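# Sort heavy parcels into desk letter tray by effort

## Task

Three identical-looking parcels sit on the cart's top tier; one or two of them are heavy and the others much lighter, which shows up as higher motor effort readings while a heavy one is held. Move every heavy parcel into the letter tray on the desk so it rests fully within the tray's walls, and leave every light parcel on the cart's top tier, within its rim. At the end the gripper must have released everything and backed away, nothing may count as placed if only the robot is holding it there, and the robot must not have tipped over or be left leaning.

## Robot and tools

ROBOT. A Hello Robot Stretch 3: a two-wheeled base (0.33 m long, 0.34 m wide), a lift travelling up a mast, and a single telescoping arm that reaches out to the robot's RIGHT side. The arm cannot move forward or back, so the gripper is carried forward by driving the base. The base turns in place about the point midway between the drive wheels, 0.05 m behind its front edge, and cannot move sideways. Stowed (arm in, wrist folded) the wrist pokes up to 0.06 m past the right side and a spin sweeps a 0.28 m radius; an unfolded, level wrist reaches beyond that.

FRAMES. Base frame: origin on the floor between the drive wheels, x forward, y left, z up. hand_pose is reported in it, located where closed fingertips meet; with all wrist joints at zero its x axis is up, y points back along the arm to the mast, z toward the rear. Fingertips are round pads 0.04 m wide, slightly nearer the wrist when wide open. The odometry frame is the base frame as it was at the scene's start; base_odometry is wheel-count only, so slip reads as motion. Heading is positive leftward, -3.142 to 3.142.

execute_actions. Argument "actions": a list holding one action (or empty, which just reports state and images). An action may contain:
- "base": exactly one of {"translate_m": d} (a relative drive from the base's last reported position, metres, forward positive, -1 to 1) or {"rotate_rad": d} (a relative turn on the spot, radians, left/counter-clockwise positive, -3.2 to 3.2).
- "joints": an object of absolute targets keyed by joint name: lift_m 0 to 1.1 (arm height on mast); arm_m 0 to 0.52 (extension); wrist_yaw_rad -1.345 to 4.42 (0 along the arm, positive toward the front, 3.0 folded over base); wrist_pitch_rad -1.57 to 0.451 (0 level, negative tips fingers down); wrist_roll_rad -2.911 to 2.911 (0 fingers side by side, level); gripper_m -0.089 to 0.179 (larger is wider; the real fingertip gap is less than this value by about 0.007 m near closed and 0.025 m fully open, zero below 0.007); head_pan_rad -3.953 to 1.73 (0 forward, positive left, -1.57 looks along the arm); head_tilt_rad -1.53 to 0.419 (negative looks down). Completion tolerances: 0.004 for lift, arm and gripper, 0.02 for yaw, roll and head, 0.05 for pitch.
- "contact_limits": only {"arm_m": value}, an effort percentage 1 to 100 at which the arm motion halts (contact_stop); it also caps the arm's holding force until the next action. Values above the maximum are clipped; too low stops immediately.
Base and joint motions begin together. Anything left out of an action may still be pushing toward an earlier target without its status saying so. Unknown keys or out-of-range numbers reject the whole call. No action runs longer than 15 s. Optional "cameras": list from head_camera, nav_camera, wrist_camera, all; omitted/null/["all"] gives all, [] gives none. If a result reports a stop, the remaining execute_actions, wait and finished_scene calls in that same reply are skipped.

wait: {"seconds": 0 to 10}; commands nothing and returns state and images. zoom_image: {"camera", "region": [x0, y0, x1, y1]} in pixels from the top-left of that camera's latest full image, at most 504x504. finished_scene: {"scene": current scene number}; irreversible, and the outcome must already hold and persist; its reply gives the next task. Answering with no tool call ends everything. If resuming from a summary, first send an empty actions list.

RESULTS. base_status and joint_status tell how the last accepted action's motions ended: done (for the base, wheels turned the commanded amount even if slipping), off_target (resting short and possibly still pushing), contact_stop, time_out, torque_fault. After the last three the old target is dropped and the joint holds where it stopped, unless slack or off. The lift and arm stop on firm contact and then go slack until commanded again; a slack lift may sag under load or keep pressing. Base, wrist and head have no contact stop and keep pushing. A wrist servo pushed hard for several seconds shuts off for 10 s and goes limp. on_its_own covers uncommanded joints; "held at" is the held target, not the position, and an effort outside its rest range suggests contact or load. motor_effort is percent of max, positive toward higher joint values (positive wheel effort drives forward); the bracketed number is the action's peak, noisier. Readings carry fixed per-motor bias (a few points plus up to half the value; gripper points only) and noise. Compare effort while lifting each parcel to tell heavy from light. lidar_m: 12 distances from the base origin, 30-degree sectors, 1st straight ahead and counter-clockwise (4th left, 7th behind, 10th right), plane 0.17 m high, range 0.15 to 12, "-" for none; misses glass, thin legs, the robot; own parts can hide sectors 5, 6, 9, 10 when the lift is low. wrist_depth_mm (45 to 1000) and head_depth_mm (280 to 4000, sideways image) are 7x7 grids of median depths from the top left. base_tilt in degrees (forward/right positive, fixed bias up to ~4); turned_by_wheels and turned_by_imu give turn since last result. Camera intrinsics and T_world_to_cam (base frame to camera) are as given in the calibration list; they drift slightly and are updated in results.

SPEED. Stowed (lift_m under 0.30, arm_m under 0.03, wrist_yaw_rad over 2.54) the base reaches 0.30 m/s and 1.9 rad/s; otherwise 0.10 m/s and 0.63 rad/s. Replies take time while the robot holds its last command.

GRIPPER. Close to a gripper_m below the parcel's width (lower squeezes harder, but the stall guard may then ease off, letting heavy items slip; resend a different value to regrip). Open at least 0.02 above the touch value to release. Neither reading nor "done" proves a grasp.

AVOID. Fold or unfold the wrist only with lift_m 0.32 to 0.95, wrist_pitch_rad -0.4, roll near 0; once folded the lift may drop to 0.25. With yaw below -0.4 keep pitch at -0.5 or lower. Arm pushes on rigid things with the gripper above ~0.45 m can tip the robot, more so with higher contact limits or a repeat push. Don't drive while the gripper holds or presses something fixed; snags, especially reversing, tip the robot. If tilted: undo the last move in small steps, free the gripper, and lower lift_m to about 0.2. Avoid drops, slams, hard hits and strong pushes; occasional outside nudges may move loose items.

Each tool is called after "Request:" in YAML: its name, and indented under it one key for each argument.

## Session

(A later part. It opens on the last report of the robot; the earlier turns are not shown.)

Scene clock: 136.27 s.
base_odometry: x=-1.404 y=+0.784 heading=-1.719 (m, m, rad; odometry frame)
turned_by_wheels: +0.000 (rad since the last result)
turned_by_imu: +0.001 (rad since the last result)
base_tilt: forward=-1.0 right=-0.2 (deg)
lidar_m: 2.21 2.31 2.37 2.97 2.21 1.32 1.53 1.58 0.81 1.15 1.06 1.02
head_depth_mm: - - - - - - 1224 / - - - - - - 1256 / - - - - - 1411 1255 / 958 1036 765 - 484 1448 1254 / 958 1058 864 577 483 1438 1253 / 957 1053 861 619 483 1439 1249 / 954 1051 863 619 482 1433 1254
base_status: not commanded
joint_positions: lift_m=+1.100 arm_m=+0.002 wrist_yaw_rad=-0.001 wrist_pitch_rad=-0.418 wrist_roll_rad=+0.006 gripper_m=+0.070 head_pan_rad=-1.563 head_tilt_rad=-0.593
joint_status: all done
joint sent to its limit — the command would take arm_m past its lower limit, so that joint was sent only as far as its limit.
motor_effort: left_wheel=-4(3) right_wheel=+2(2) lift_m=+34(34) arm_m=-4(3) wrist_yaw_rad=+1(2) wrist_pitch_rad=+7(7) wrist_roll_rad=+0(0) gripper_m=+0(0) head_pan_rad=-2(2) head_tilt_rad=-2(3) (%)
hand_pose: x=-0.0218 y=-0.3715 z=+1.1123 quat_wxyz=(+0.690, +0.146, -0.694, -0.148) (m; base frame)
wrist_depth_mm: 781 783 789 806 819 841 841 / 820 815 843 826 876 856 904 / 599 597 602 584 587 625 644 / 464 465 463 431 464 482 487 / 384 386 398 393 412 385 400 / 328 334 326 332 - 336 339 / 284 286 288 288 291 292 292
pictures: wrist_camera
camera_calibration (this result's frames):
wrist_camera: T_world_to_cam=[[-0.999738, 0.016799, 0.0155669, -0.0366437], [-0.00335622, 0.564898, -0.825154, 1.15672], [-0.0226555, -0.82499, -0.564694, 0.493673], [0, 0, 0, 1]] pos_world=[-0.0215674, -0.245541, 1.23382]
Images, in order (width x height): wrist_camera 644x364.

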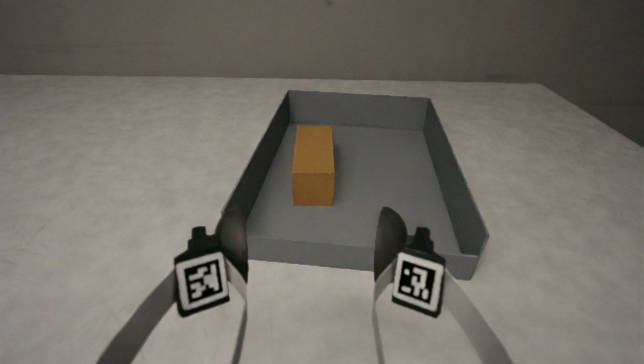

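Request:
execute_actions:
  actions:
    - {"base":{"rotate_rad":1.019},"joints":{"lift_m":0.9,"wrist_yaw_rad":3.0,"head_pan_rad":0,"head_tilt_rad":-0.6}}
  cameras: []

Request:
execute_actions:
  actions:
    - {"joints":{"lift_m":0.27}}
  cameras: []

Request:
execute_actions:
  actions:
    - {"base":{"translate_m":1.0}}
  cameras: []

Request:
execute_actions:
  actions:
    - {"base":{"translate_m":1.0}}
  cameras: []

Request:
execute_actions:
  actions:
    - {"base":{"translate_m":0.24},"joints":{"lift_m":0.9}}
  cameras: []

Request:
execute_actions:
  actions:
    - {"base":{"rotate_rad":0.79},"joints":{"wrist_yaw_rad":0,"lift_m":0.94,"gripper_m":0.09,"head_pan_rad":-1.57,"head_tilt_rad":-0.8}}
  cameras: []

Request:
execute_actions:
  actions:
    - {"joints":{"wrist_pitch_rad":-1.1,"arm_m":0.4}}
  cameras: ["head_camera","wrist_camera"]

Scene clock: 141.73 s.
base_odometry: x=-1.404 y=+0.784 heading=-0.700 (m, m, rad; odometry frame)
turned_by_wheels: +1.019 (rad since the last result)
turned_by_imu: +1.025 (rad since the last result)
base_tilt: forward=-1.0 right=-0.2 (deg)
lidar_m: 2.36 2.97 2.29 1.32 1.48 1.57 0.81 1.15 1.17 1.02 2.21 2.28
head_depth_mm: 2437 2555 2714 2293 1804 1484 1263 / 2696 2792 2690 2322 1809 1484 1263 / 3093 3176 2768 2299 1794 1475 1255 / 3445 3732 3164 2315 1796 1475 1255 / 3444 3731 3215 2304 1800 1478 1249 / 3226 2901 3107 2286 1790 1476 1249 / 3044 2770 2966 2289 1806 1473 1251
base_status: done
joint_positions: lift_m=+0.900 arm_m=+0.002 wrist_yaw_rad=+2.997 wrist_pitch_rad=-0.417 wrist_roll_rad=+0.006 gripper_m=+0.070 head_pan_rad=-0.007 head_tilt_rad=-0.593
joint_status: all done
motor_effort: left_wheel=-3(9) right_wheel=+2(6) lift_m=+16(32) arm_m=-3(3) wrist_yaw_rad=+2(4) wrist_pitch_rad=+6(7) wrist_roll_rad=+0(0) gripper_m=+0(1) head_pan_rad=+3(28) head_tilt_rad=-3(4) (%)
hand_pose: x=+0.0110 y=+0.0751 z=+0.9133 quat_wxyz=(+0.196, +0.702, +0.096, +0.678) (m; base frame)
wrist_depth_mm: - - - - - - - / - - - - - - - / - - - - - - - / - - - - - - - / - - - - - - - / - - - - - - - / - - - - - - -
pictures: none
No camera images: the call's "cameras" was empty. Leave "cameras" out to get every camera's image.

Scene clock: 148.30 s.
base_odometry: x=-1.404 y=+0.784 heading=-0.700 (m, m, rad; odometry frame)
turned_by_wheels: +0.000 (rad since the last result)
turned_by_imu: +0.002 (rad since the last result)
base_tilt: forward=-1.0 right=-0.2 (deg)
lidar_m: 2.36 2.97 2.30 1.32 1.47 1.57 0.81 1.15 1.18 1.02 2.21 2.29
head_depth_mm: 2456 2570 2750 2312 1805 1492 1268 / 2695 2804 2723 2303 1808 1488 1259 / 3025 3179 2768 2313 1795 1484 1257 / 3425 3735 3235 2286 1820 1482 1249 / 3461 3725 3202 2308 1791 1481 1245 / 3209 2934 3062 2324 1789 1481 1245 / 3015 2760 2931 2282 1798 1478 1255
base_status: not commanded
joint_positions: lift_m=+0.270 arm_m=+0.002 wrist_yaw_rad=+2.998 wrist_pitch_rad=-0.417 wrist_roll_rad=+0.006 gripper_m=+0.070 head_pan_rad=-0.007 head_tilt_rad=-0.593
joint_status: all done
motor_effort: left_wheel=-3(2) right_wheel=+2(1) lift_m=+15(15) arm_m=-3(3) wrist_yaw_rad=+2(2) wrist_pitch_rad=+6(6) wrist_roll_rad=+0(0) gripper_m=-1(0) head_pan_rad=+2(3) head_tilt_rad=-3(3) (%)
hand_pose: x=+0.0110 y=+0.0752 z=+0.2834 quat_wxyz=(+0.196, +0.702, +0.096, +0.678) (m; base frame)
wrist_depth_mm: - - - - - - - / - - - - - - - / 860 - 877 869 911 873 911 / 667 670 676 680 671 693 687 / 551 562 573 554 577 573 574 / 462 484 - 485 - 474 480 / - - - - 411 417 418
pictures: none
No camera images: the call's "cameras" was empty. Leave "cameras" out to get every camera's image.

Scene clock: 153.33 s.
base_odometry: x=-0.640 y=+0.140 heading=-0.701 (m, m, rad; odometry frame)
turned_by_wheels: +0.000 (rad since the last result)
turned_by_imu: +0.005 (rad since the last result)
base_tilt: forward=-1.0 right=-0.2 (deg)
lidar_m: 1.50 2.15 2.19 2.19 1.81 2.13 1.81 1.55 2.03 1.77 1.69 1.41
head_depth_mm: 1847 1961 1687 1753 1750 1478 1257 / 2083 2215 1772 1871 1742 1480 1261 / 2317 2502 2723 2154 1803 1489 1252 / 2691 2914 3000 2294 1781 1468 1251 / 2612 2905 3003 2295 1797 1475 1250 / 2485 2714 2825 2283 1789 1476 1249 / 2382 2030 2192 2286 1797 1479 1240
base_status: done
joint_positions: lift_m=+0.270 arm_m=+0.002 wrist_yaw_rad=+2.998 wrist_pitch_rad=-0.417 wrist_roll_rad=+0.006 gripper_m=+0.070 head_pan_rad=-0.007 head_tilt_rad=-0.593
joint_status: not commanded
motor_effort: left_wheel=-3(9) right_wheel=+1(10) lift_m=+16(15) arm_m=-3(3) wrist_yaw_rad=+1(2) wrist_pitch_rad=+6(6) wrist_roll_rad=+0(0) gripper_m=+1(1) head_pan_rad=+2(2) head_tilt_rad=-3(2) (%)
hand_pose: x=+0.0108 y=+0.0752 z=+0.2834 quat_wxyz=(+0.196, +0.702, +0.096, +0.678) (m; base frame)
wrist_depth_mm: - - - - - - - / - - - - - - - / 839 - 852 876 884 882 885 / 662 674 677 680 695 687 703 / 550 551 566 558 590 568 573 / 465 489 - 489 - 480 490 / - - - - 415 419 416
pictures: none
No camera images: the call's "cameras" was empty. Leave "cameras" out to get every camera's image.

Scene clock: 158.37 s.
base_odometry: x=+0.125 y=-0.505 heading=-0.701 (m, m, rad; odometry frame)
turned_by_wheels: +0.000 (rad since the last result)
turned_by_imu: +0.005 (rad since the last result)
base_tilt: forward=-1.0 right=-0.2 (deg)
lidar_m: 1.56 1.32 1.35 1.77 2.35 2.56 2.80 2.39 1.72 1.21 0.60 0.59
head_depth_mm: 1265 1346 1441 1549 867 1004 1061 / 1407 1502 1620 1771 1783 1442 1133 / 1588 1702 1877 2050 1796 1490 1254 / 1808 1990 2196 2231 1781 1476 1254 / 1860 1997 2230 2313 1790 1476 1251 / 1752 1889 2079 2199 1800 1471 1250 / 1649 1794 1966 2114 1786 1479 1250
base_status: done
joint_positions: lift_m=+0.270 arm_m=+0.002 wrist_yaw_rad=+2.998 wrist_pitch_rad=-0.417 wrist_roll_rad=+0.006 gripper_m=+0.070 head_pan_rad=-0.007 head_tilt_rad=-0.594
joint_status: not commanded
motor_effort: left_wheel=-2(9) right_wheel=+2(8) lift_m=+16(16) arm_m=-3(3) wrist_yaw_rad=+1(1) wrist_pitch_rad=+6(6) wrist_roll_rad=+0(0) gripper_m=+1(0) head_pan_rad=+2(3) head_tilt_rad=-2(3) (%)
hand_pose: x=+0.0108 y=+0.0752 z=+0.2834 quat_wxyz=(+0.196, +0.702, +0.096, +0.678) (m; base frame)
wrist_depth_mm: - - - - - - 995 / - - - - - - - / 842 - 879 866 876 884 902 / 670 674 690 674 693 687 684 / 556 549 549 565 578 560 586 / 467 483 - 484 - 483 485 / - - - - 413 417 419
pictures: none
No camera images: the call's "cameras" was empty. Leave "cameras" out to get every camera's image.

Scene clock: 164.93 s.
base_odometry: x=+0.308 y=-0.660 heading=-0.701 (m, m, rad; odometry frame)
turned_by_wheels: +0.000 (rad since the last result)
turned_by_imu: +0.003 (rad since the last result)
base_tilt: forward=-1.0 right=-0.2 (deg)
lidar_m: 1.40 1.12 1.15 1.51 2.74 2.51 3.04 2.60 1.53 0.50 0.42 0.41
head_depth_mm: 1129 1201 1285 1378 1479 1489 1229 / 1246 1336 1446 1574 1660 1489 1259 / 1408 1522 1655 1827 1805 1480 1253 / 1619 1767 1964 2104 1790 1481 1255 / 1637 1796 1978 2138 1803 1467 1251 / 1553 1704 1873 2050 1796 1464 1250 / 1487 1614 1749 1930 1795 1470 1245
base_status: done
joint_positions: lift_m=+0.900 arm_m=+0.002 wrist_yaw_rad=+2.999 wrist_pitch_rad=-0.417 wrist_roll_rad=+0.006 gripper_m=+0.070 head_pan_rad=-0.007 head_tilt_rad=-0.594
joint_status: all done
motor_effort: left_wheel=-3(12) right_wheel=+1(8) lift_m=+34(36) arm_m=-3(3) wrist_yaw_rad=+1(1) wrist_pitch_rad=+6(6) wrist_roll_rad=+0(0) gripper_m=-2(0) head_pan_rad=+2(2) head_tilt_rad=-3(3) (%)
hand_pose: x=+0.0108 y=+0.0752 z=+0.9125 quat_wxyz=(+0.196, +0.702, +0.096, +0.678) (m; base frame)
wrist_depth_mm: - - - - - - 871 / - - - - - - 877 / - - - - - - 932 / - - - - - - 953 / - - - - - - - / - - - - - - - / - - - - - - -
pictures: none
No camera images: the call's "cameras" was empty. Leave "cameras" out to get every camera's image.

Scene clock: 167.43 s.
base_odometry: x=+0.308 y=-0.660 heading=+0.089 (m, m, rad; odometry frame)
turned_by_wheels: +0.790 (rad since the last result)
turned_by_imu: +0.794 (rad since the last result)
base_tilt: forward=-1.0 right=-0.2 (deg)
lidar_m: 1.13 1.26 2.04 2.52 2.80 2.62 2.22 1.22 0.44 0.41 0.41 1.13
head_depth_mm: 852 960 1066 913 - - - / 874 982 1109 905 - - 1115 / 890 1004 1140 915 - - 1111 / 915 1033 1169 881 775 941 1111 / 932 1060 1210 897 756 949 1108 / 957 1090 1273 1523 1510 1307 1149 / 979 1119 1312 1577 1515 1304 1144
base_status: done
joint_positions: lift_m=+0.940 arm_m=+0.002 wrist_yaw_rad=+0.003 wrist_pitch_rad=-0.417 wrist_roll_rad=+0.006 gripper_m=+0.090 head_pan_rad=-1.563 head_tilt_rad=-0.790
joint_status: all done
motor_effort: left_wheel=-3(9) right_wheel=+2(7) lift_m=+34(34) arm_m=-3(3) wrist_yaw_rad=-2(3) wrist_pitch_rad=+6(6) wrist_roll_rad=+0(0) gripper_m=+1(83) head_pan_rad=-3(27) head_tilt_rad=-4(17) (%)
hand_pose: x=-0.0209 y=-0.3717 z=+0.9526 quat_wxyz=(+0.690, +0.147, -0.693, -0.146) (m; base frame)
wrist_depth_mm: 862 806 757 723 695 663 626 / 913 918 838 796 751 717 669 / - - 920 873 805 769 726 / - - - 626 644 830 790 / - - 574 532 586 587 842 / - - 478 486 473 472 948 / - - 415 423 416 420 380
pictures: none
No camera images: the call's "cameras" was empty. Leave "cameras" out to get every camera's image.

Scene clock: 171.57 s.
base_odometry: x=+0.308 y=-0.660 heading=+0.089 (m, m, rad; odometry frame)
turned_by_wheels: +0.000 (rad since the last result)
turned_by_imu: +0.001 (rad since the last result)
base_tilt: forward=-1.0 right=-0.2 (deg)
lidar_m: 1.13 1.26 2.04 2.53 2.81 2.61 2.22 1.22 0.44 0.41 0.41 1.13
head_depth_mm: 833 - 1103 883 760 950 1136 / 837 1009 1103 881 761 965 1135 / 866 - 1144 834 758 943 1113 / 906 1028 1183 836 756 945 1110 / 929 1062 1200 880 756 943 1112 / 954 1093 1277 1518 1520 1310 1157 / 977 1123 1308 1593 1516 1298 1149
base_status: not commanded
joint_positions: lift_m=+0.940 arm_m=+0.400 wrist_yaw_rad=+0.001 wrist_pitch_rad=-1.104 wrist_roll_rad=+0.006 gripper_m=+0.090 head_pan_rad=-1.563 head_tilt_rad=-0.790
joint_status: all done
motor_effort: left_wheel=-4(3) right_wheel=+2(2) lift_m=+34(34) arm_m=+4(2) wrist_yaw_rad=-1(2) wrist_pitch_rad=+1(4) wrist_roll_rad=+0(0) gripper_m=+1(0) head_pan_rad=-2(3) head_tilt_rad=-4(4) (%)
hand_pose: x=-0.0215 y=-0.6384 z=+0.8386 quat_wxyz=(+0.601, +0.370, -0.603, -0.372) (m; base frame)
wrist_depth_mm: 778 697 644 586 538 496 464 / - 919 826 753 660 609 549 / - - 341 356 350 360 334 / - 352 342 350 300 360 340 / 965 338 283 334 291 343 328 / 917 947 277 321 278 329 327 / 906 299 310 312 311 319 314
pictures: head_camera (sideways: a quarter turn clockwise sets it upright), wrist_camera
camera_calibration (this result's frames):
head_camera: T_world_to_cam=[[-0.0300268, 0.706441, -0.707135, 0.945475], [0.999488, 0.029031, -0.0134384, 0.0143271], [0.0110354, -0.707176, -0.706951, 0.880531], [0, 0, 0, 1]] pos_world=[0.00435283, -0.0456473, 1.29126]
wrist_camera: T_world_to_cam=[[-0.999754, 0.00191866, 0.0220928, -0.0426162], [-0.00435873, 0.959815, -0.280599, 0.877064], [-0.0217434, -0.280626, -0.959571, 0.797661], [0, 0, 0, 1]] pos_world=[-0.0214389, -0.617893, 1.01246]
Images, in order (width x height): head_camera 896x504, wrist_camera 644x364.

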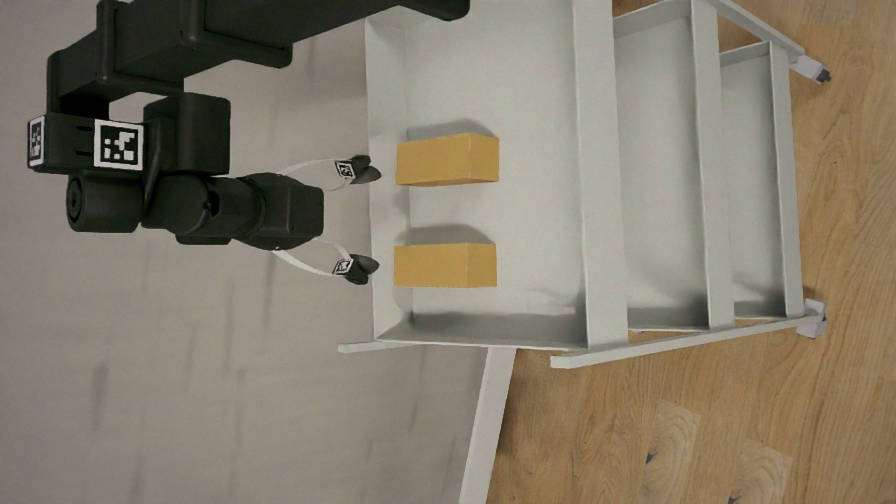

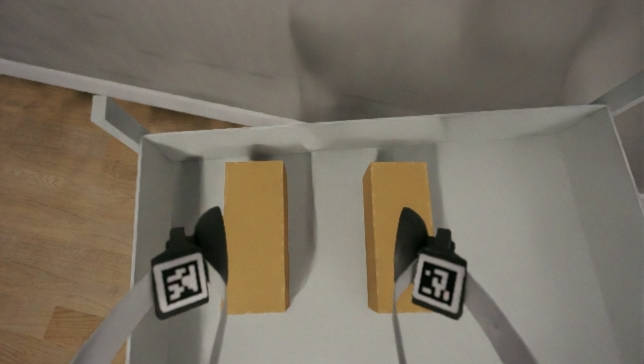

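Request:
execute_actions:
  actions:
    - {"base":{"translate_m":0.046},"joints":{"arm_m":0.405,"lift_m":0.85}}
  cameras: ["wrist_camera"]

Request:
execute_actions:
  actions:
    - {"joints":{"lift_m":0.795}}
  cameras: ["wrist_camera"]

Scene clock: 174.83 s.
base_odometry: x=+0.354 y=-0.656 heading=+0.089 (m, m, rad; odometry frame)
turned_by_wheels: +0.000 (rad since the last result)
turned_by_imu: +0.001 (rad since the last result)
base_tilt: forward=-1.0 right=-0.2 (deg)
lidar_m: 1.08 1.21 1.95 2.52 2.82 2.65 2.24 1.23 0.44 0.40 1.17 1.08
head_depth_mm: 865 963 1065 - - 969 1124 / 880 960 1165 832 758 950 1136 / 898 973 1189 859 758 949 1115 / 924 1038 1188 836 755 945 1107 / 940 1072 1229 1452 1457 1287 1126 / 967 1095 1279 1525 1504 1306 1151 / 986 1133 1324 1602 1512 1303 1154
base_status: done
joint_positions: lift_m=+0.850 arm_m=+0.405 wrist_yaw_rad=+0.001 wrist_pitch_rad=-1.104 wrist_roll_rad=+0.006 gripper_m=+0.090 head_pan_rad=-1.563 head_tilt_rad=-0.790
joint_status: all done
motor_effort: left_wheel=-2(5) right_wheel=+1(8) lift_m=+15(32) arm_m=+4(4) wrist_yaw_rad=-1(1) wrist_pitch_rad=+1(1) wrist_roll_rad=+0(0) gripper_m=+1(1) head_pan_rad=-2(2) head_tilt_rad=-4(4) (%)
hand_pose: x=-0.0215 y=-0.6433 z=+0.7495 quat_wxyz=(+0.600, +0.370, -0.603, -0.372) (m; base frame)
wrist_depth_mm: 744 682 646 602 553 505 469 / - 207 715 235 236 242 248 / 937 249 267 249 271 218 277 / 921 246 257 208 258 211 266 / 859 237 248 199 251 202 254 / 853 852 237 190 238 193 244 / 804 190 227 187 232 219 233
pictures: wrist_camera
camera_calibration (this result's frames):
wrist_camera: T_world_to_cam=[[-0.999754, 0.00191222, 0.0220935, -0.0406416], [-0.00435857, 0.9599, -0.28031, 0.856617], [-0.0217435, -0.280338, -0.959655, 0.710972], [0, 0, 0, 1]] pos_world=[-0.021439, -0.622877, 0.923305]
Images, in order (width x height): wrist_camera 644x364.

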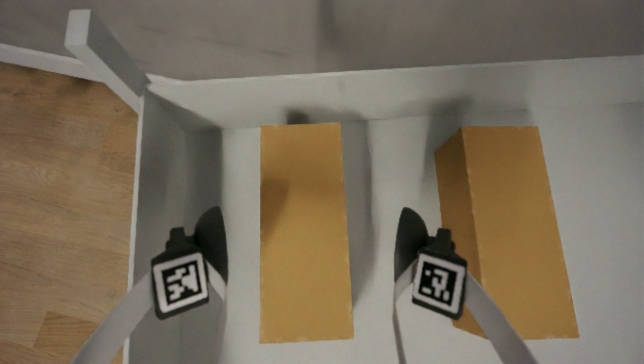

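Scene clock: 176.17 s.
base_odometry: x=+0.354 y=-0.656 heading=+0.089 (m, m, rad; odometry frame)
turned_by_wheels: +0.000 (rad since the last result)
turned_by_imu: +0.000 (rad since the last result)
base_tilt: forward=-1.0 right=-0.2 (deg)
lidar_m: 1.08 1.21 1.95 2.52 2.82 2.64 2.23 1.24 0.44 0.40 1.17 1.08
head_depth_mm: 858 968 1078 926 - - 1138 / 879 981 - 815 755 948 1139 / 898 1008 - 860 760 947 1112 / 918 1041 1178 835 757 945 1117 / 941 1069 1222 1456 1449 1285 1131 / 962 1110 1283 1539 1513 1308 1146 / 983 1130 1330 1593 1517 1310 1152
base_status: not commanded
joint_positions: lift_m=+0.795 arm_m=+0.405 wrist_yaw_rad=+0.001 wrist_pitch_rad=-1.104 wrist_roll_rad=+0.006 gripper_m=+0.090 head_pan_rad=-1.563 head_tilt_rad=-0.790
joint_status: all done
motor_effort: left_wheel=-3(3) right_wheel=+1(1) lift_m=+15(16) arm_m=+4(4) wrist_yaw_rad=-1(1) wrist_pitch_rad=+1(1) wrist_roll_rad=+0(1) gripper_m=+1(0) head_pan_rad=-2(2) head_tilt_rad=-4(4) (%)
hand_pose: x=-0.0215 y=-0.6433 z=+0.6945 quat_wxyz=(+0.600, +0.370, -0.603, -0.372) (m; base frame)
wrist_depth_mm: 153 164 167 170 171 177 183 / 910 182 191 163 220 214 224 / 902 192 208 157 214 168 160 / 849 189 199 150 206 168 153 / 473 183 145 143 197 169 146 / 138 155 138 138 187 158 140 / 135 177 176 132 181 169 135
pictures: wrist_camera
camera_calibration (this result's frames):
wrist_camera: T_world_to_cam=[[-0.999754, 0.00191123, 0.0220936, -0.0394271], [-0.00435827, 0.959916, -0.280254, 0.841158], [-0.0217436, -0.280282, -0.959672, 0.658237], [0, 0, 0, 1]] pos_world=[-0.021439, -0.622874, 0.868301]
Images, in order (width x height): wrist_camera 644x364.

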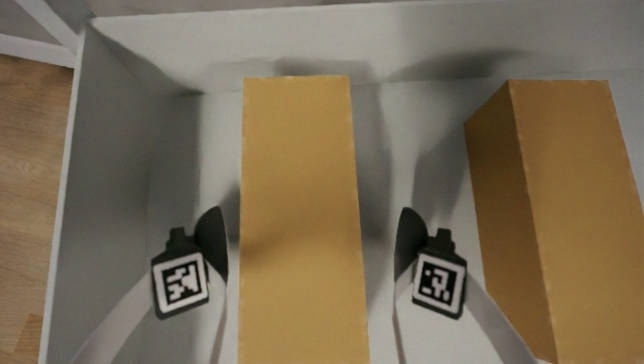

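Request:
execute_actions:
  actions:
    - {"joints":{"gripper_m":0.005}}
  cameras: []

Request:
execute_actions:
  actions:
    - {"joints":{"lift_m":1.0}}
  cameras: ["wrist_camera"]

Request:
execute_actions:
  actions:
    - {"joints":{"arm_m":0.0,"lift_m":1.1}}
  cameras: []

Request:
execute_actions:
  actions:
    - {"base":{"rotate_rad":2.33}}
  cameras: []

Request:
execute_actions:
  actions:
    - {"base":{"translate_m":1.0}}
  cameras: []

Request:
execute_actions:
  actions:
    - {"base":{"translate_m":1.0}}
  cameras: []

Request:
execute_actions:
  actions:
    - {"base":{"translate_m":0.325},"joints":{"wrist_pitch_rad":-0.9}}
  cameras: []

Request:
execute_actions:
  actions:
    - {"base":{"rotate_rad":2.146},"joints":{"head_pan_rad":-1.57,"head_tilt_rad":-0.6}}
  cameras: ["wrist_camera","nav_camera"]

Scene clock: 179.90 s.
base_odometry: x=+0.354 y=-0.656 heading=+0.089 (m, m, rad; odometry frame)
turned_by_wheels: +0.000 (rad since the last result)
turned_by_imu: +0.001 (rad since the last result)
base_tilt: forward=-1.0 right=-0.1 (deg)
lidar_m: 1.08 1.21 1.96 2.52 2.83 2.65 2.24 1.24 0.44 0.40 1.17 1.08
head_depth_mm: 860 968 1079 927 - - 1132 / 878 980 - 815 759 946 1137 / 897 1007 - 859 757 948 1122 / 920 1046 1182 834 755 947 1118 / 941 1072 1231 1449 1451 1278 1132 / 963 1101 1280 1541 1513 1312 1153 / 988 1136 1325 1596 1510 1309 1147
base_status: not commanded
joint_positions: lift_m=+0.795 arm_m=+0.405 wrist_yaw_rad=+0.001 wrist_pitch_rad=-1.116 wrist_roll_rad=+0.006 gripper_m=+0.006 head_pan_rad=-1.563 head_tilt_rad=-0.790
joint_status: all done
motor_effort: left_wheel=-1(3) right_wheel=+1(3) lift_m=+18(18) arm_m=+3(4) wrist_yaw_rad=-1(1) wrist_pitch_rad=+6(6) wrist_roll_rad=+0(0) gripper_m=-24(100) head_pan_rad=-2(2) head_tilt_rad=-4(4) (%)
hand_pose: x=-0.0215 y=-0.6405 z=+0.6932 quat_wxyz=(+0.598, +0.374, -0.601, -0.376) (m; base frame)
wrist_depth_mm: 458 161 164 170 174 181 187 / 933 183 198 160 216 212 217 / 871 191 205 153 210 169 157 / 493 187 196 146 202 168 151 / 476 182 188 140 195 169 144 / 137 167 136 135 - 168 139 / 135 164 177 130 179 168 134
pictures: none
No camera images: the call's "cameras" was empty. Leave "cameras" out to get every camera's image.

Scene clock: 182.60 s.
base_odometry: x=+0.354 y=-0.656 heading=+0.089 (m, m, rad; odometry frame)
turned_by_wheels: +0.000 (rad since the last result)
turned_by_imu: +0.001 (rad since the last result)
base_tilt: forward=-1.0 right=-0.2 (deg)
lidar_m: 1.08 1.21 1.95 2.53 2.83 2.65 2.24 1.23 0.44 0.40 1.17 1.09
head_depth_mm: - 977 1090 882 760 964 1115 / - 1002 1113 833 758 946 1136 / - 1016 889 882 756 950 1118 / 919 1043 886 882 757 943 1114 / 941 1070 1224 1460 1449 1288 1128 / 962 1104 1284 1533 1515 1304 1153 / 988 1132 1329 1604 1503 1309 1151
base_status: not commanded
joint_positions: lift_m=+0.999 arm_m=+0.405 wrist_yaw_rad=+0.001 wrist_pitch_rad=-1.126 wrist_roll_rad=+0.006 gripper_m=+0.006 head_pan_rad=-1.563 head_tilt_rad=-0.790
joint_status: all done
motor_effort: left_wheel=-2(1) right_wheel=+0(0) lift_m=+38(40) arm_m=+3(3) wrist_yaw_rad=-1(0) wrist_pitch_rad=+10(10) wrist_roll_rad=+0(0) gripper_m=-23(23) head_pan_rad=-2(2) head_tilt_rad=-4(4) (%)
hand_pose: x=-0.0215 y=-0.6381 z=+0.8964 quat_wxyz=(+0.596, +0.377, -0.599, -0.379) (m; base frame)
wrist_depth_mm: 806 732 682 607 568 518 484 / - - 838 719 715 634 578 / - - 366 158 821 715 398 / - - 376 149 407 412 405 / - - 336 141 347 395 383 / 976 - 135 134 - 380 377 / 980 967 354 128 365 372 371
pictures: wrist_camera
camera_calibration (this result's frames):
wrist_camera: T_world_to_cam=[[-0.999754, 0.00118234, 0.0221471, -0.0443944], [-0.00460289, 0.965775, -0.259341, 0.877751], [-0.0216957, -0.259379, -0.965532, 0.872109], [0, 0, 0, 1]] pos_world=[-0.0214223, -0.621451, 1.07067]
Images, in order (width x height): wrist_camera 644x364.

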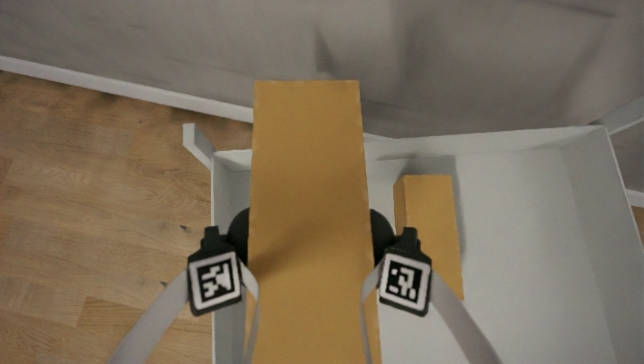

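Scene clock: 186.77 s.
base_odometry: x=+0.354 y=-0.656 heading=+0.089 (m, m, rad; odometry frame)
turned_by_wheels: +0.000 (rad since the last result)
turned_by_imu: +0.001 (rad since the last result)
base_tilt: forward=-1.0 right=-0.2 (deg)
lidar_m: 1.08 1.21 1.96 2.52 2.83 2.65 2.24 1.24 0.44 0.40 1.17 1.08
head_depth_mm: - - - - - 1080 1116 / - - - - - 1005 1140 / 882 - - - - 712 1116 / 917 1024 1186 899 - 934 1109 / 943 1073 1234 1448 1472 1279 1130 / 962 1112 1285 1537 1506 1313 1150 / 993 1138 1329 1606 1514 1303 1149
base_status: not commanded
joint_positions: lift_m=+1.099 arm_m=+0.002 wrist_yaw_rad=+0.001 wrist_pitch_rad=-1.126 wrist_roll_rad=+0.006 gripper_m=+0.006 head_pan_rad=-1.563 head_tilt_rad=-0.790
joint_status: all done
joint sent to its limit — the command would take arm_m past its lower limit, so that joint was sent only as far as its limit.
motor_effort: left_wheel=-2(1) right_wheel=+0(0) lift_m=+38(40) arm_m=-4(4) wrist_yaw_rad=-1(1) wrist_pitch_rad=+10(10) wrist_roll_rad=+0(0) gripper_m=-24(23) head_pan_rad=-2(2) head_tilt_rad=-4(3) (%)
hand_pose: x=-0.0215 y=-0.2355 z=+0.9964 quat_wxyz=(+0.596, +0.377, -0.599, -0.379) (m; base frame)
wrist_depth_mm: - - - 575 571 579 909 / - - - 548 550 552 - / - - - 158 552 598 - / - - - 149 - - - / - - - 141 - - - / - - 135 134 - - - / - - - 127 - - -
pictures: none
No camera images: the call's "cameras" was empty. Leave "cameras" out to get every camera's image.

Scene clock: 191.43 s.
base_odometry: x=+0.354 y=-0.656 heading=+2.419 (m, m, rad; odometry frame)
turned_by_wheels: +2.330 (rad since the last result)
turned_by_imu: +2.342 (rad since the last result)
base_tilt: forward=-1.0 right=-0.2 (deg)
lidar_m: 3.07 2.65 1.62 0.52 0.41 0.40 1.36 1.08 1.10 1.40 2.72 2.52
head_depth_mm: - - - - - 1287 1157 / - - - - - 1262 1159 / 1500 - - - - 777 1153 / 1627 1880 2146 1853 - 1252 1149 / 2686 2873 2203 1800 1518 1318 1154 / 2560 2737 2217 1796 1506 1315 1151 / 2428 2660 2195 1788 1510 1299 1148
base_status: done
joint_positions: lift_m=+1.099 arm_m=+0.002 wrist_yaw_rad=+0.001 wrist_pitch_rad=-1.126 wrist_roll_rad=+0.006 gripper_m=+0.006 head_pan_rad=-1.563 head_tilt_rad=-0.790
joint_status: not commanded
motor_effort: left_wheel=-3(9) right_wheel=+2(5) lift_m=+38(38) arm_m=-3(4) wrist_yaw_rad=-1(1) wrist_pitch_rad=+10(10) wrist_roll_rad=+0(0) gripper_m=-24(23) head_pan_rad=-2(2) head_tilt_rad=-5(4) (%)
hand_pose: x=-0.0215 y=-0.2355 z=+0.9964 quat_wxyz=(+0.596, +0.377, -0.599, -0.379) (m; base frame)
wrist_depth_mm: - - - - - - 823 / - - - - - - 896 / - - - 157 - - - / - - - 149 - - - / - - - 141 - - - / - - 135 134 - - - / - - - 128 - - -
pictures: none
No camera images: the call's "cameras" was empty. Leave "cameras" out to get every camera's image.

Scene clock: 202.63 s.
base_odometry: x=-0.396 y=+0.006 heading=+2.419 (m, m, rad; odometry frame)
turned_by_wheels: +0.000 (rad since the last result)
turned_by_imu: +0.005 (rad since the last result)
base_tilt: forward=-1.0 right=-0.2 (deg)
lidar_m: 2.08 1.81 2.29 1.72 1.61 1.20 1.30 1.88 1.91 2.30 1.87 1.97
head_depth_mm: - - - - - 1294 1164 / - - - - - 1261 1157 / 2365 - - - - 776 1152 / 2280 2536 2238 1851 - 1259 1152 / 2132 2418 2210 1790 1513 1307 1157 / 2016 2236 2205 1794 1512 1305 1160 / 1909 2130 2194 1785 1507 1300 1150
base_status: done
joint_positions: lift_m=+1.099 arm_m=+0.002 wrist_yaw_rad=+0.001 wrist_pitch_rad=-1.126 wrist_roll_rad=+0.006 gripper_m=+0.006 head_pan_rad=-1.563 head_tilt_rad=-0.790
joint_status: not commanded
motor_effort: left_wheel=-3(4) right_wheel=+2(6) lift_m=+38(38) arm_m=-3(4) wrist_yaw_rad=-1(1) wrist_pitch_rad=+10(10) wrist_roll_rad=+0(0) gripper_m=-22(22) head_pan_rad=-2(2) head_tilt_rad=-4(3) (%)
hand_pose: x=-0.0215 y=-0.2355 z=+0.9964 quat_wxyz=(+0.596, +0.377, -0.599, -0.379) (m; base frame)
wrist_depth_mm: - - - - - - - / - - - - - - - / - - - 157 - - - / - - - 150 - - - / - - - 142 - - - / - - 135 134 - - - / - - - 128 - - -
pictures: none
No camera images: the call's "cameras" was empty. Leave "cameras" out to get every camera's image.

Scene clock: 213.83 s.
base_odometry: x=-1.146 y=+0.667 heading=+2.419 (m, m, rad; odometry frame)
turned_by_wheels: +0.000 (rad since the last result)
turned_by_imu: +0.005 (rad since the last result)
base_tilt: forward=-1.0 right=-0.2 (deg)
lidar_m: 1.09 1.43 1.20 1.88 2.17 2.12 2.15 2.68 2.48 1.48 1.30 1.62
head_depth_mm: - - - - - 1289 1158 / - - - - - 1262 1149 / 1737 - - - - 778 1152 / 1485 1602 1947 1851 - 1261 1149 / 1541 1650 1914 1790 1506 1302 1156 / 1452 1531 1815 1737 1505 1308 1152 / 1378 1484 1731 1673 1502 1301 1145
base_status: done
joint_positions: lift_m=+1.099 arm_m=+0.002 wrist_yaw_rad=+0.001 wrist_pitch_rad=-1.126 wrist_roll_rad=+0.006 gripper_m=+0.006 head_pan_rad=-1.563 head_tilt_rad=-0.790
joint_status: not commanded
motor_effort: left_wheel=-3(4) right_wheel=+1(6) lift_m=+38(38) arm_m=-3(3) wrist_yaw_rad=+0(1) wrist_pitch_rad=+10(10) wrist_roll_rad=-1(0) gripper_m=-23(23) head_pan_rad=-2(2) head_tilt_rad=-4(4) (%)
hand_pose: x=-0.0215 y=-0.2355 z=+0.9964 quat_wxyz=(+0.596, +0.377, -0.599, -0.379) (m; base frame)
wrist_depth_mm: - - - - - - - / - - - - - - - / - - - 158 - - - / - - - 149 - - - / - - - 141 - - - / - - 136 135 - - - / - - - 128 - - -
pictures: none
No camera images: the call's "cameras" was empty. Leave "cameras" out to get every camera's image.

Scene clock: 218.27 s.
base_odometry: x=-1.390 y=+0.882 heading=+2.419 (m, m, rad; odometry frame)
turned_by_wheels: +0.000 (rad since the last result)
turned_by_imu: +0.002 (rad since the last result)
base_tilt: forward=-1.0 right=-0.2 (deg)
lidar_m: 0.77 1.17 1.19 1.13 2.33 2.40 2.43 2.94 2.19 1.19 1.28 1.43
head_depth_mm: - - - - - 1312 1158 / - - - - - 1317 1157 / 1504 - - - - 1300 1153 / 1436 1536 1866 - 1454 1308 1158 / 1353 1466 1756 1692 1519 1315 1151 / 1248 1288 1447 1700 1513 1315 1150 / 1162 1352 1554 1689 1517 1301 1148
base_status: done
joint_positions: lift_m=+1.099 arm_m=+0.002 wrist_yaw_rad=+0.001 wrist_pitch_rad=-0.942 wrist_roll_rad=+0.006 gripper_m=+0.006 head_pan_rad=-1.563 head_tilt_rad=-0.790
joint_status: all done
motor_effort: left_wheel=-3(4) right_wheel=+1(6) lift_m=+38(38) arm_m=-3(4) wrist_yaw_rad=+0(0) wrist_pitch_rad=+15(14) wrist_roll_rad=+0(0) gripper_m=-22(23) head_pan_rad=-2(2) head_tilt_rad=-3(4) (%)
hand_pose: x=-0.0215 y=-0.2783 z=+1.0167 quat_wxyz=(+0.629, +0.320, -0.631, -0.322) (m; base frame)
wrist_depth_mm: - - - - - - - / - - - - - - - / - - - 159 - - - / - - - 151 - - - / - - - 141 - - - / - - 135 133 - - - / - - - 127 - - -
pictures: none
No camera images: the call's "cameras" was empty. Leave "cameras" out to get every camera's image.

Scene clock: 222.60 s.
base_odometry: x=-1.390 y=+0.882 heading=-1.718 (m, m, rad; odometry frame)
turned_by_wheels: +2.146 (rad since the last result)
turned_by_imu: +2.157 (rad since the last result)
base_tilt: forward=-1.0 right=-0.2 (deg)
lidar_m: 2.33 2.41 2.47 2.94 1.65 1.19 1.41 1.44 0.77 1.17 1.20 1.13
head_depth_mm: - - - - - - 1212 / - - - - - - 1193 / - - - - - - 1205 / 976 1078 829 561 485 1400 1242 / 977 1067 813 563 492 1463 1243 / 971 1061 746 570 490 1457 1240 / 973 1063 832 574 489 1462 1234
base_status: done
joint_positions: lift_m=+1.099 arm_m=+0.002 wrist_yaw_rad=+0.001 wrist_pitch_rad=-0.942 wrist_roll_rad=+0.006 gripper_m=+0.006 head_pan_rad=-1.563 head_tilt_rad=-0.606
joint_status: all done
motor_effort: left_wheel=-3(9) right_wheel=+2(6) lift_m=+38(38) arm_m=-3(3) wrist_yaw_rad=-1(0) wrist_pitch_rad=+16(16) wrist_roll_rad=+0(0) gripper_m=-23(23) head_pan_rad=-2(4) head_tilt_rad=+2(14) (%)
hand_pose: x=-0.0215 y=-0.2784 z=+1.0167 quat_wxyz=(+0.629, +0.320, -0.632, -0.322) (m; base frame)
wrist_depth_mm: 309 305 305 306 317 321 326 / 282 285 287 291 292 296 299 / 259 264 262 161 269 272 275 / - - - 150 - - - / - - - 142 - - - / - - 135 134 - - - / - - - 127 - - -
pictures: nav_camera (sideways: a quarter turn counterclockwise sets it upright), wrist_camera
camera_calibration (this result's frames):
nav_camera: T_world_to_cam=[[-0.021284, -0.598897, 0.800543, -1.00727], [-0.998892, -0.0208718, -0.042172, 0.108182], [0.0419655, -0.800554, -0.597789, 0.736311], [0, 0, 0, 1]] pos_world=[0.0557236, -0.0115372, 1.25108]
wrist_camera: T_world_to_cam=[[-0.999758, 0.00501928, 0.0213994, -0.0455945], [-0.0047165, 0.901912, -0.431895, 0.719166], [-0.0214682, -0.431891, -0.90167, 0.968648], [0, 0, 0, 1]] pos_world=[-0.0213965, -0.230045, 1.18498]
Images, in order (width x height): nav_camera 672x504, wrist_camera 644x364.

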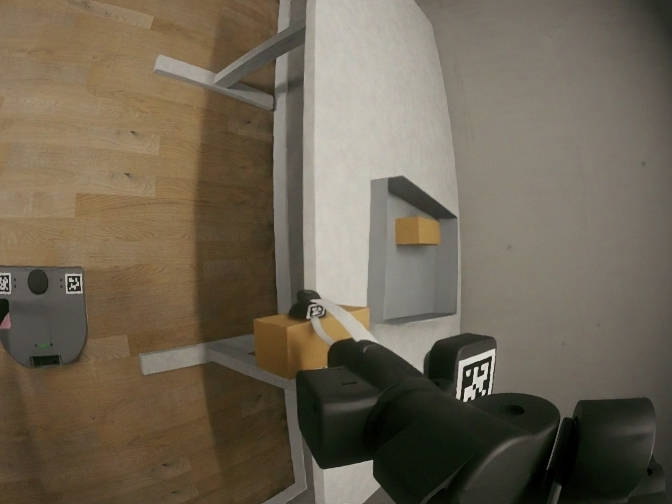

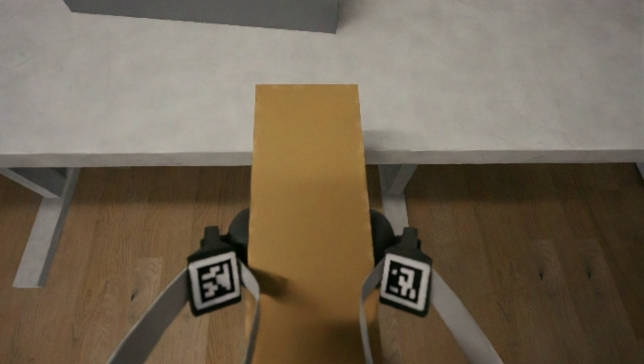

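Request:
execute_actions:
  actions:
    - {"base":{"translate_m":0.05},"joints":{"wrist_pitch_rad":-0.4}}
  cameras: []

Request:
execute_actions:
  actions:
    - {"joints":{"arm_m":0.3}}
  cameras: []

Request:
execute_actions:
  actions:
    - {"joints":{"arm_m":0.37,"wrist_pitch_rad":-0.8}}
  cameras: ["head_camera","wrist_camera"]

Scene clock: 225.93 s.
base_odometry: x=-1.397 y=+0.833 heading=-1.719 (m, m, rad; odometry frame)
turned_by_wheels: +0.000 (rad since the last result)
turned_by_imu: +0.001 (rad since the last result)
base_tilt: forward=-1.0 right=-0.2 (deg)
lidar_m: 2.28 2.37 2.41 2.94 2.17 1.24 1.44 1.49 0.79 1.17 1.20 1.09
head_depth_mm: - - - - - - 1203 / - - - - - - 1250 / - - - - - 1398 1249 / 974 1059 770 544 476 1468 1253 / 973 1067 782 563 476 1467 1240 / 969 1064 788 572 490 1455 1243 / 969 1062 830 604 489 1452 1237
base_status: done
joint_positions: lift_m=+1.099 arm_m=+0.002 wrist_yaw_rad=+0.001 wrist_pitch_rad=-0.468 wrist_roll_rad=+0.006 gripper_m=+0.006 head_pan_rad=-1.563 head_tilt_rad=-0.606
joint_status: wrist_pitch_rad off_target (ended at -0.468, target -0.400)
motor_effort: left_wheel=-3(4) right_wheel=+2(6) lift_m=+38(38) arm_m=-3(3) wrist_yaw_rad=+0(1) wrist_pitch_rad=+25(24) wrist_roll_rad=+0(0) gripper_m=-23(24) head_pan_rad=-2(2) head_tilt_rad=+2(2) (%)
hand_pose: x=-0.0213 y=-0.3649 z=+1.1010 quat_wxyz=(+0.686, +0.164, -0.689, -0.164) (m; base frame)
wrist_depth_mm: 820 824 827 854 853 880 872 / 698 701 618 615 730 735 977 / 528 536 444 177 543 556 - / 421 399 412 159 435 440 448 / 358 358 336 145 381 372 372 / 306 312 136 133 - 316 319 / 268 274 265 123 270 278 280
pictures: none
No camera images: the call's "cameras" was empty. Leave "cameras" out to get every camera's image.

Scene clock: 229.33 s.
base_odometry: x=-1.397 y=+0.833 heading=-1.719 (m, m, rad; odometry frame)
turned_by_wheels: +0.000 (rad since the last result)
turned_by_imu: +0.001 (rad since the last result)
base_tilt: forward=-1.0 right=-0.2 (deg)
lidar_m: 2.28 2.37 2.41 2.94 2.17 1.24 1.45 1.49 0.79 1.17 1.20 1.09
head_depth_mm: 995 1102 850 614 479 1142 1204 / - 1109 809 589 478 1471 1247 / - - 759 605 479 1465 1253 / 971 1057 790 563 477 1461 1254 / 974 1070 779 564 476 1462 1238 / 969 1067 790 571 491 1468 1241 / 972 1059 833 604 490 1452 1243
base_status: not commanded
joint_positions: lift_m=+1.099 arm_m=+0.300 wrist_yaw_rad=+0.001 wrist_pitch_rad=-0.467 wrist_roll_rad=+0.006 gripper_m=+0.006 head_pan_rad=-1.563 head_tilt_rad=-0.606
joint_status: all done
motor_effort: left_wheel=-3(3) right_wheel=+1(1) lift_m=+38(38) arm_m=+4(4) wrist_yaw_rad=-1(1) wrist_pitch_rad=+25(25) wrist_roll_rad=+0(0) gripper_m=-23(23) head_pan_rad=-2(2) head_tilt_rad=+2(1) (%)
hand_pose: x=-0.0213 y=-0.6625 z=+1.1012 quat_wxyz=(+0.686, +0.164, -0.690, -0.164) (m; base frame)
wrist_depth_mm: 551 552 570 573 590 588 601 / 603 607 621 629 650 660 666 / 520 525 539 178 545 560 714 / 427 412 371 159 421 437 442 / 356 320 270 145 368 366 372 / 306 266 136 134 - 314 317 / 231 253 218 123 259 275 278
pictures: none
No camera images: the call's "cameras" was empty. Leave "cameras" out to get every camera's image.

Scene clock: 231.03 s.
base_odometry: x=-1.397 y=+0.833 heading=-1.719 (m, m, rad; odometry frame)
turned_by_wheels: +0.000 (rad since the last result)
turned_by_imu: +0.000 (rad since the last result)
base_tilt: forward=-1.0 right=-0.2 (deg)
lidar_m: 2.29 2.37 2.41 2.94 2.17 1.24 1.44 1.49 0.79 1.17 1.20 1.09
head_depth_mm: 996 1082 850 612 480 1145 1209 / - 1090 809 587 478 1467 1246 / - - 720 605 477 1468 1248 / 976 1074 736 563 477 1460 1251 / 969 1066 780 564 476 1468 1244 / 970 1061 787 573 489 1468 1240 / 967 1062 830 603 490 1458 1241
base_status: not commanded
joint_positions: lift_m=+1.099 arm_m=+0.370 wrist_yaw_rad=+0.001 wrist_pitch_rad=-0.844 wrist_roll_rad=+0.006 gripper_m=+0.006 head_pan_rad=-1.563 head_tilt_rad=-0.606
joint_status: all done
motor_effort: left_wheel=-4(3) right_wheel=+1(1) lift_m=+38(38) arm_m=+3(6) wrist_yaw_rad=-1(1) wrist_pitch_rad=+16(25) wrist_roll_rad=+0(0) gripper_m=-22(23) head_pan_rad=-2(2) head_tilt_rad=+2(2) (%)
hand_pose: x=-0.0214 y=-0.6668 z=+1.0305 quat_wxyz=(+0.643, +0.289, -0.646, -0.291) (m; base frame)
wrist_depth_mm: 355 353 287 370 372 377 376 / 316 288 307 303 291 336 342 / 230 272 289 176 284 299 307 / 221 205 222 160 261 275 275 / 214 185 173 144 238 249 252 / 205 173 135 133 - 228 231 / 164 163 194 123 207 214 217
pictures: head_camera (sideways: a quarter turn clockwise sets it upright), wrist_camera
camera_calibration (this result's frames):
head_camera: T_world_to_cam=[[-0.0289347, 0.564998, -0.824585, 1.09856], [0.99951, 0.0261809, -0.017134, 0.0191419], [0.0119077, -0.824677, -0.565479, 0.696497], [0, 0, 0, 1]] pos_world=[0.00436034, -0.0467995, 1.30004]
wrist_camera: T_world_to_cam=[[-0.999761, 0.00699196, 0.0207119, -0.0418837], [-0.00473465, 0.85572, -0.517417, 1.13276], [-0.0213413, -0.517392, -0.855482, 0.708746], [0, 0, 0, 1]] pos_world=[-0.0213849, -0.602334, 1.1933]
Images, in order (width x height): head_camera 896x504, wrist_camera 644x364.

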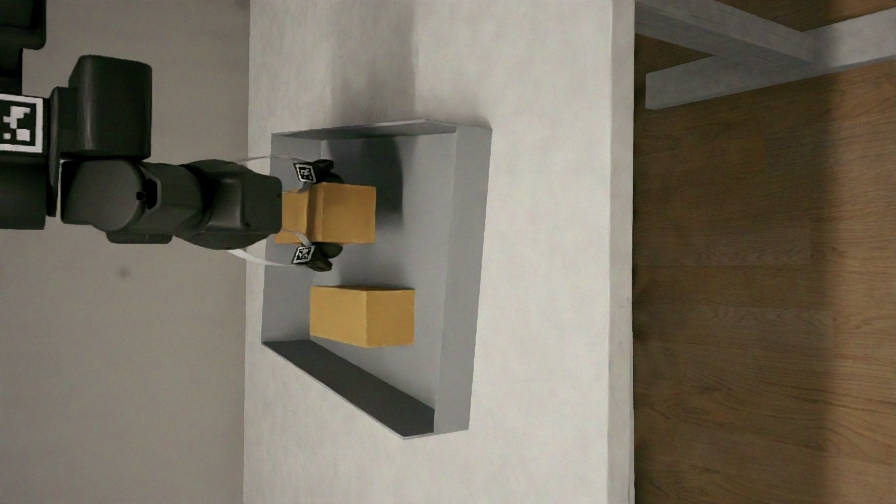

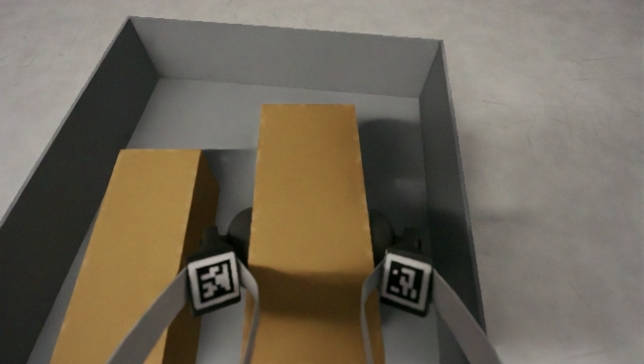

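Request:
execute_actions:
  actions:
    - {"base":{"translate_m":0.008},"joints":{"wrist_pitch_rad":-1.0}}
  cameras: ["wrist_camera"]

Request:
execute_actions:
  actions:
    - {"joints":{"lift_m":1.08}}
  cameras: ["wrist_camera","head_camera"]

Scene clock: 239.43 s.
base_odometry: x=-1.398 y=+0.825 heading=-1.719 (m, m, rad; odometry frame)
turned_by_wheels: +0.000 (rad since the last result)
turned_by_imu: +0.001 (rad since the last result)
base_tilt: forward=-1.0 right=-0.2 (deg)
lidar_m: 2.28 2.36 2.40 2.94 2.18 1.24 1.45 1.50 0.79 1.17 1.20 1.09
head_depth_mm: 996 1083 848 613 479 1144 1201 / - 1082 823 607 478 1469 1249 / - - 824 596 477 1459 1245 / 974 1069 820 563 477 1470 1241 / 973 1069 762 566 476 1460 1236 / 969 1061 832 571 475 1469 1236 / 967 1061 831 603 488 1453 1239
base_status: done
joint_positions: lift_m=+1.099 arm_m=+0.370 wrist_yaw_rad=+0.001 wrist_pitch_rad=-1.031 wrist_roll_rad=+0.006 gripper_m=+0.006 head_pan_rad=-1.563 head_tilt_rad=-0.606
joint_status: all done
motor_effort: left_wheel=-3(5) right_wheel=+1(8) lift_m=+38(38) arm_m=+3(4) wrist_yaw_rad=-1(1) wrist_pitch_rad=+11(16) wrist_roll_rad=+0(0) gripper_m=-23(23) head_pan_rad=-2(2) head_tilt_rad=+2(2) (%)
hand_pose: x=-0.0215 y=-0.6257 z=+1.0059 quat_wxyz=(+0.614, +0.348, -0.617, -0.350) (m; base frame)
wrist_depth_mm: 208 263 268 273 273 277 283 / 205 192 250 254 256 260 266 / 209 179 223 177 240 240 248 / 209 170 193 158 227 229 234 / 201 161 161 144 218 218 221 / 198 198 135 133 - 184 211 / 192 194 191 123 195 198 202
pictures: wrist_camera
camera_calibration (this result's frames):
wrist_camera: T_world_to_cam=[[-0.999756, 0.00316971, 0.0218569, -0.045268], [-0.00467785, 0.936803, -0.349825, 0.967026], [-0.0215844, -0.349842, -0.93656, 0.895324], [0, 0, 0, 1]] pos_world=[-0.0214083, -0.592548, 1.1778]
Images, in order (width x height): wrist_camera 644x364.

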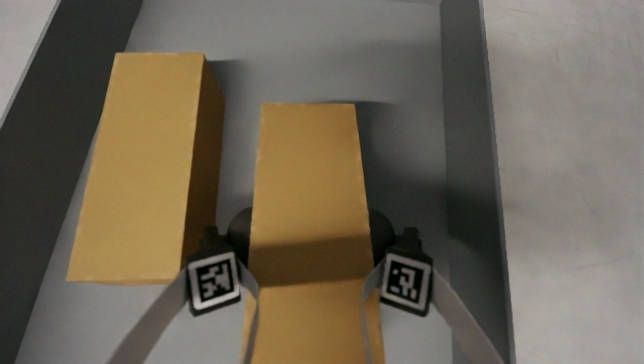

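Scene clock: 240.37 s.
base_odometry: x=-1.398 y=+0.825 heading=-1.719 (m, m, rad; odometry frame)
turned_by_wheels: +0.000 (rad since the last result)
turned_by_imu: +0.000 (rad since the last result)
base_tilt: forward=-1.0 right=-0.2 (deg)
lidar_m: 2.27 2.36 2.41 2.95 2.18 1.24 1.44 1.50 0.79 1.17 1.20 1.09
head_depth_mm: 1011 1084 848 614 480 1148 1206 / - 1103 824 608 479 1470 1251 / - - 801 599 477 1469 1246 / 973 1071 815 564 477 1464 1243 / 973 1061 761 566 475 1468 1247 / 969 1068 835 574 490 1464 1241 / 971 1063 830 605 490 1457 1240
base_status: not commanded
joint_positions: lift_m=+1.080 arm_m=+0.370 wrist_yaw_rad=+0.001 wrist_pitch_rad=-1.026 wrist_roll_rad=+0.006 gripper_m=+0.006 head_pan_rad=-1.563 head_tilt_rad=-0.606
joint_status: all done
motor_effort: left_wheel=-4(3) right_wheel=+1(1) lift_m=+17(34) arm_m=+3(3) wrist_yaw_rad=+0(0) wrist_pitch_rad=+10(12) wrist_roll_rad=+0(0) gripper_m=-24(23) head_pan_rad=-3(2) head_tilt_rad=+2(2) (%)
hand_pose: x=-0.0215 y=-0.6267 z=+0.9874 quat_wxyz=(+0.614, +0.347, -0.617, -0.348) (m; base frame)
wrist_depth_mm: 200 237 251 249 250 255 261 / 199 171 230 235 238 211 242 / 194 161 194 161 223 203 231 / 154 152 193 152 211 180 217 / 143 144 170 143 201 174 204 / 180 180 136 134 190 158 193 / 175 177 176 127 178 143 184
pictures: head_camera (sideways: a quarter turn clockwise sets it upright), wrist_camera
camera_calibration (this result's frames):
head_camera: T_world_to_cam=[[-0.0289348, 0.56499, -0.82459, 1.09857], [0.99951, 0.0261809, -0.0171342, 0.0191421], [0.0119079, -0.824682, -0.565471, 0.696487], [0, 0, 0, 1]] pos_world=[0.00436035, -0.0467995, 1.30004]
wrist_camera: T_world_to_cam=[[-0.999756, 0.00326368, 0.0218392, -0.0447819], [-0.00467979, 0.935236, -0.353994, 0.964642], [-0.0215801, -0.35401, -0.934993, 0.873437], [0, 0, 0, 1]] pos_world=[-0.0214077, -0.592816, 1.15911]
Images, in order (width x height): head_camera 896x504, wrist_camera 644x364.

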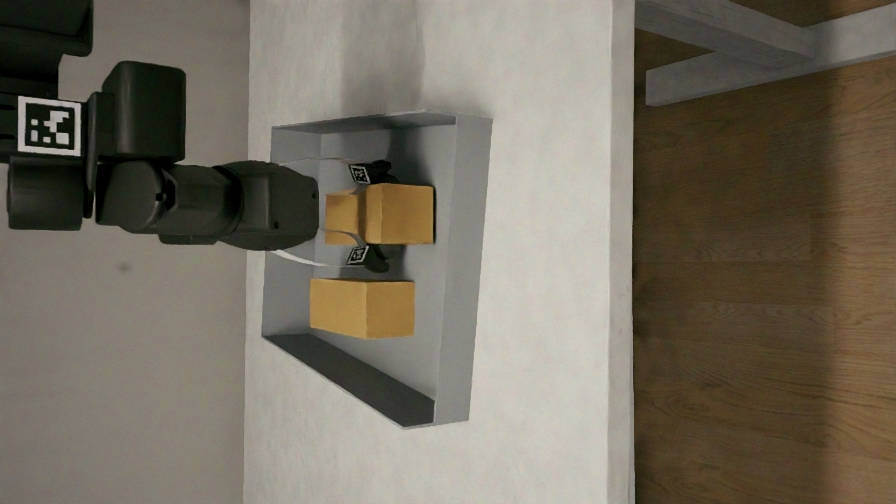

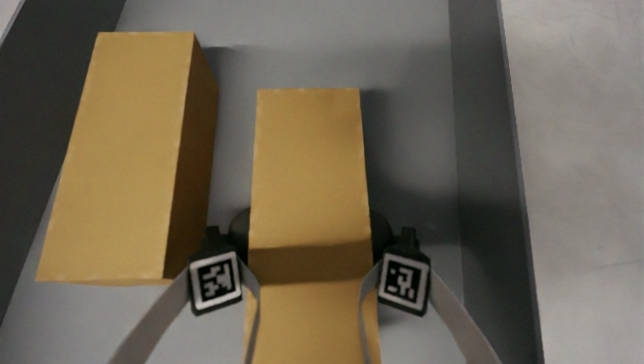

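Request:
execute_actions:
  actions:
    - {"joints":{"arm_m":0.395}}
  cameras: []

Request:
execute_actions:
  actions:
    - {"joints":{"lift_m":1.068}}
  cameras: []

Request:
execute_actions:
  actions:
    - {"joints":{"gripper_m":0.06}}
  cameras: ["wrist_camera"]

Request:
execute_actions:
  actions:
    - {"joints":{"lift_m":1.1}}
  cameras: []

Request:
execute_actions:
  actions:
    - {"joints":{"wrist_pitch_rad":-0.4}}
  cameras: []

Request:
execute_actions:
  actions:
    - {"joints":{"arm_m":0.0}}
  cameras: ["wrist_camera","nav_camera"]

Scene clock: 243.17 s.
base_odometry: x=-1.398 y=+0.825 heading=-1.719 (m, m, rad; odometry frame)
turned_by_wheels: +0.000 (rad since the last result)
turned_by_imu: +0.001 (rad since the last result)
base_tilt: forward=-1.0 right=-0.1 (deg)
lidar_m: 2.27 2.36 2.40 2.95 2.18 1.24 1.45 1.50 0.79 1.17 1.19 1.09
head_depth_mm: 1012 1082 850 615 481 1140 1207 / - 1100 824 607 480 1459 1248 / - - 794 607 478 1466 1243 / 974 1068 752 565 478 1457 1241 / 970 1069 762 565 475 1447 1238 / 966 1068 832 572 490 1455 1244 / 966 1061 834 605 489 1455 1241
base_status: not commanded
joint_positions: lift_m=+1.080 arm_m=+0.395 wrist_yaw_rad=+0.001 wrist_pitch_rad=-1.025 wrist_roll_rad=+0.006 gripper_m=+0.006 head_pan_rad=-1.563 head_tilt_rad=-0.606
joint_status: all done
motor_effort: left_wheel=-4(3) right_wheel=+1(1) lift_m=+17(17) arm_m=+5(9) wrist_yaw_rad=-1(1) wrist_pitch_rad=+9(10) wrist_roll_rad=+0(0) gripper_m=-23(24) head_pan_rad=-2(2) head_tilt_rad=+2(2) (%)
hand_pose: x=-0.0215 y=-0.6518 z=+0.9875 quat_wxyz=(+0.615, +0.346, -0.617, -0.348) (m; base frame)
wrist_depth_mm: 197 243 249 250 252 228 260 / 196 170 233 234 236 216 245 / 191 160 198 161 223 192 232 / 153 152 196 152 211 184 216 / 142 144 173 142 201 166 205 / 135 137 136 134 190 162 194 / 132 147 175 127 178 137 184
pictures: none
No camera images: the call's "cameras" was empty. Leave "cameras" out to get every camera's image.

Scene clock: 244.17 s.
base_odometry: x=-1.398 y=+0.825 heading=-1.719 (m, m, rad; odometry frame)
turned_by_wheels: +0.000 (rad since the last result)
turned_by_imu: +0.000 (rad since the last result)
base_tilt: forward=-1.1 right=-0.2 (deg)
lidar_m: 2.27 2.36 2.40 2.95 2.18 1.25 1.45 1.50 0.79 1.17 1.20 1.09
head_depth_mm: - 1091 848 615 479 1144 1207 / - 1105 829 604 480 1483 1244 / - - 796 566 478 1466 1245 / 976 1073 793 566 478 1476 1244 / 973 1074 763 572 477 1456 1242 / 970 1066 835 581 491 1456 1237 / 970 1062 832 604 491 1449 1245
base_status: not commanded
joint_positions: lift_m=+1.071 arm_m=+0.395 wrist_yaw_rad=+0.001 wrist_pitch_rad=-0.998 wrist_roll_rad=+0.006 gripper_m=+0.006 head_pan_rad=-1.563 head_tilt_rad=-0.606
joint_status: lift_m contact_stop (moved -0.009 of -0.012)
on_its_own: lift_m is slack since a contact_stop, until your next command for it
motor_effort: left_wheel=-3(4) right_wheel=+1(3) lift_m=+25(26) arm_m=+4(4) wrist_yaw_rad=-1(0) wrist_pitch_rad=-1(9) wrist_roll_rad=+0(0) gripper_m=-22(22) head_pan_rad=-2(2) head_tilt_rad=+2(2) (%)
hand_pose: x=-0.0215 y=-0.6581 z=+0.9817 quat_wxyz=(+0.619, +0.338, -0.622, -0.340) (m; base frame)
wrist_depth_mm: 199 246 252 253 250 227 264 / 197 169 235 235 238 213 245 / 190 157 198 161 222 191 230 / 149 149 195 150 209 173 212 / 139 141 173 142 199 166 201 / 132 134 135 134 185 151 190 / 126 140 170 127 173 138 179
pictures: none
No camera images: the call's "cameras" was empty. Leave "cameras" out to get every camera's image.

not run: a stop came earlier in this reply.

not run: a stop came earlier in this reply.

not run: a stop came earlier in this reply.

not run: a stop came earlier in this reply.


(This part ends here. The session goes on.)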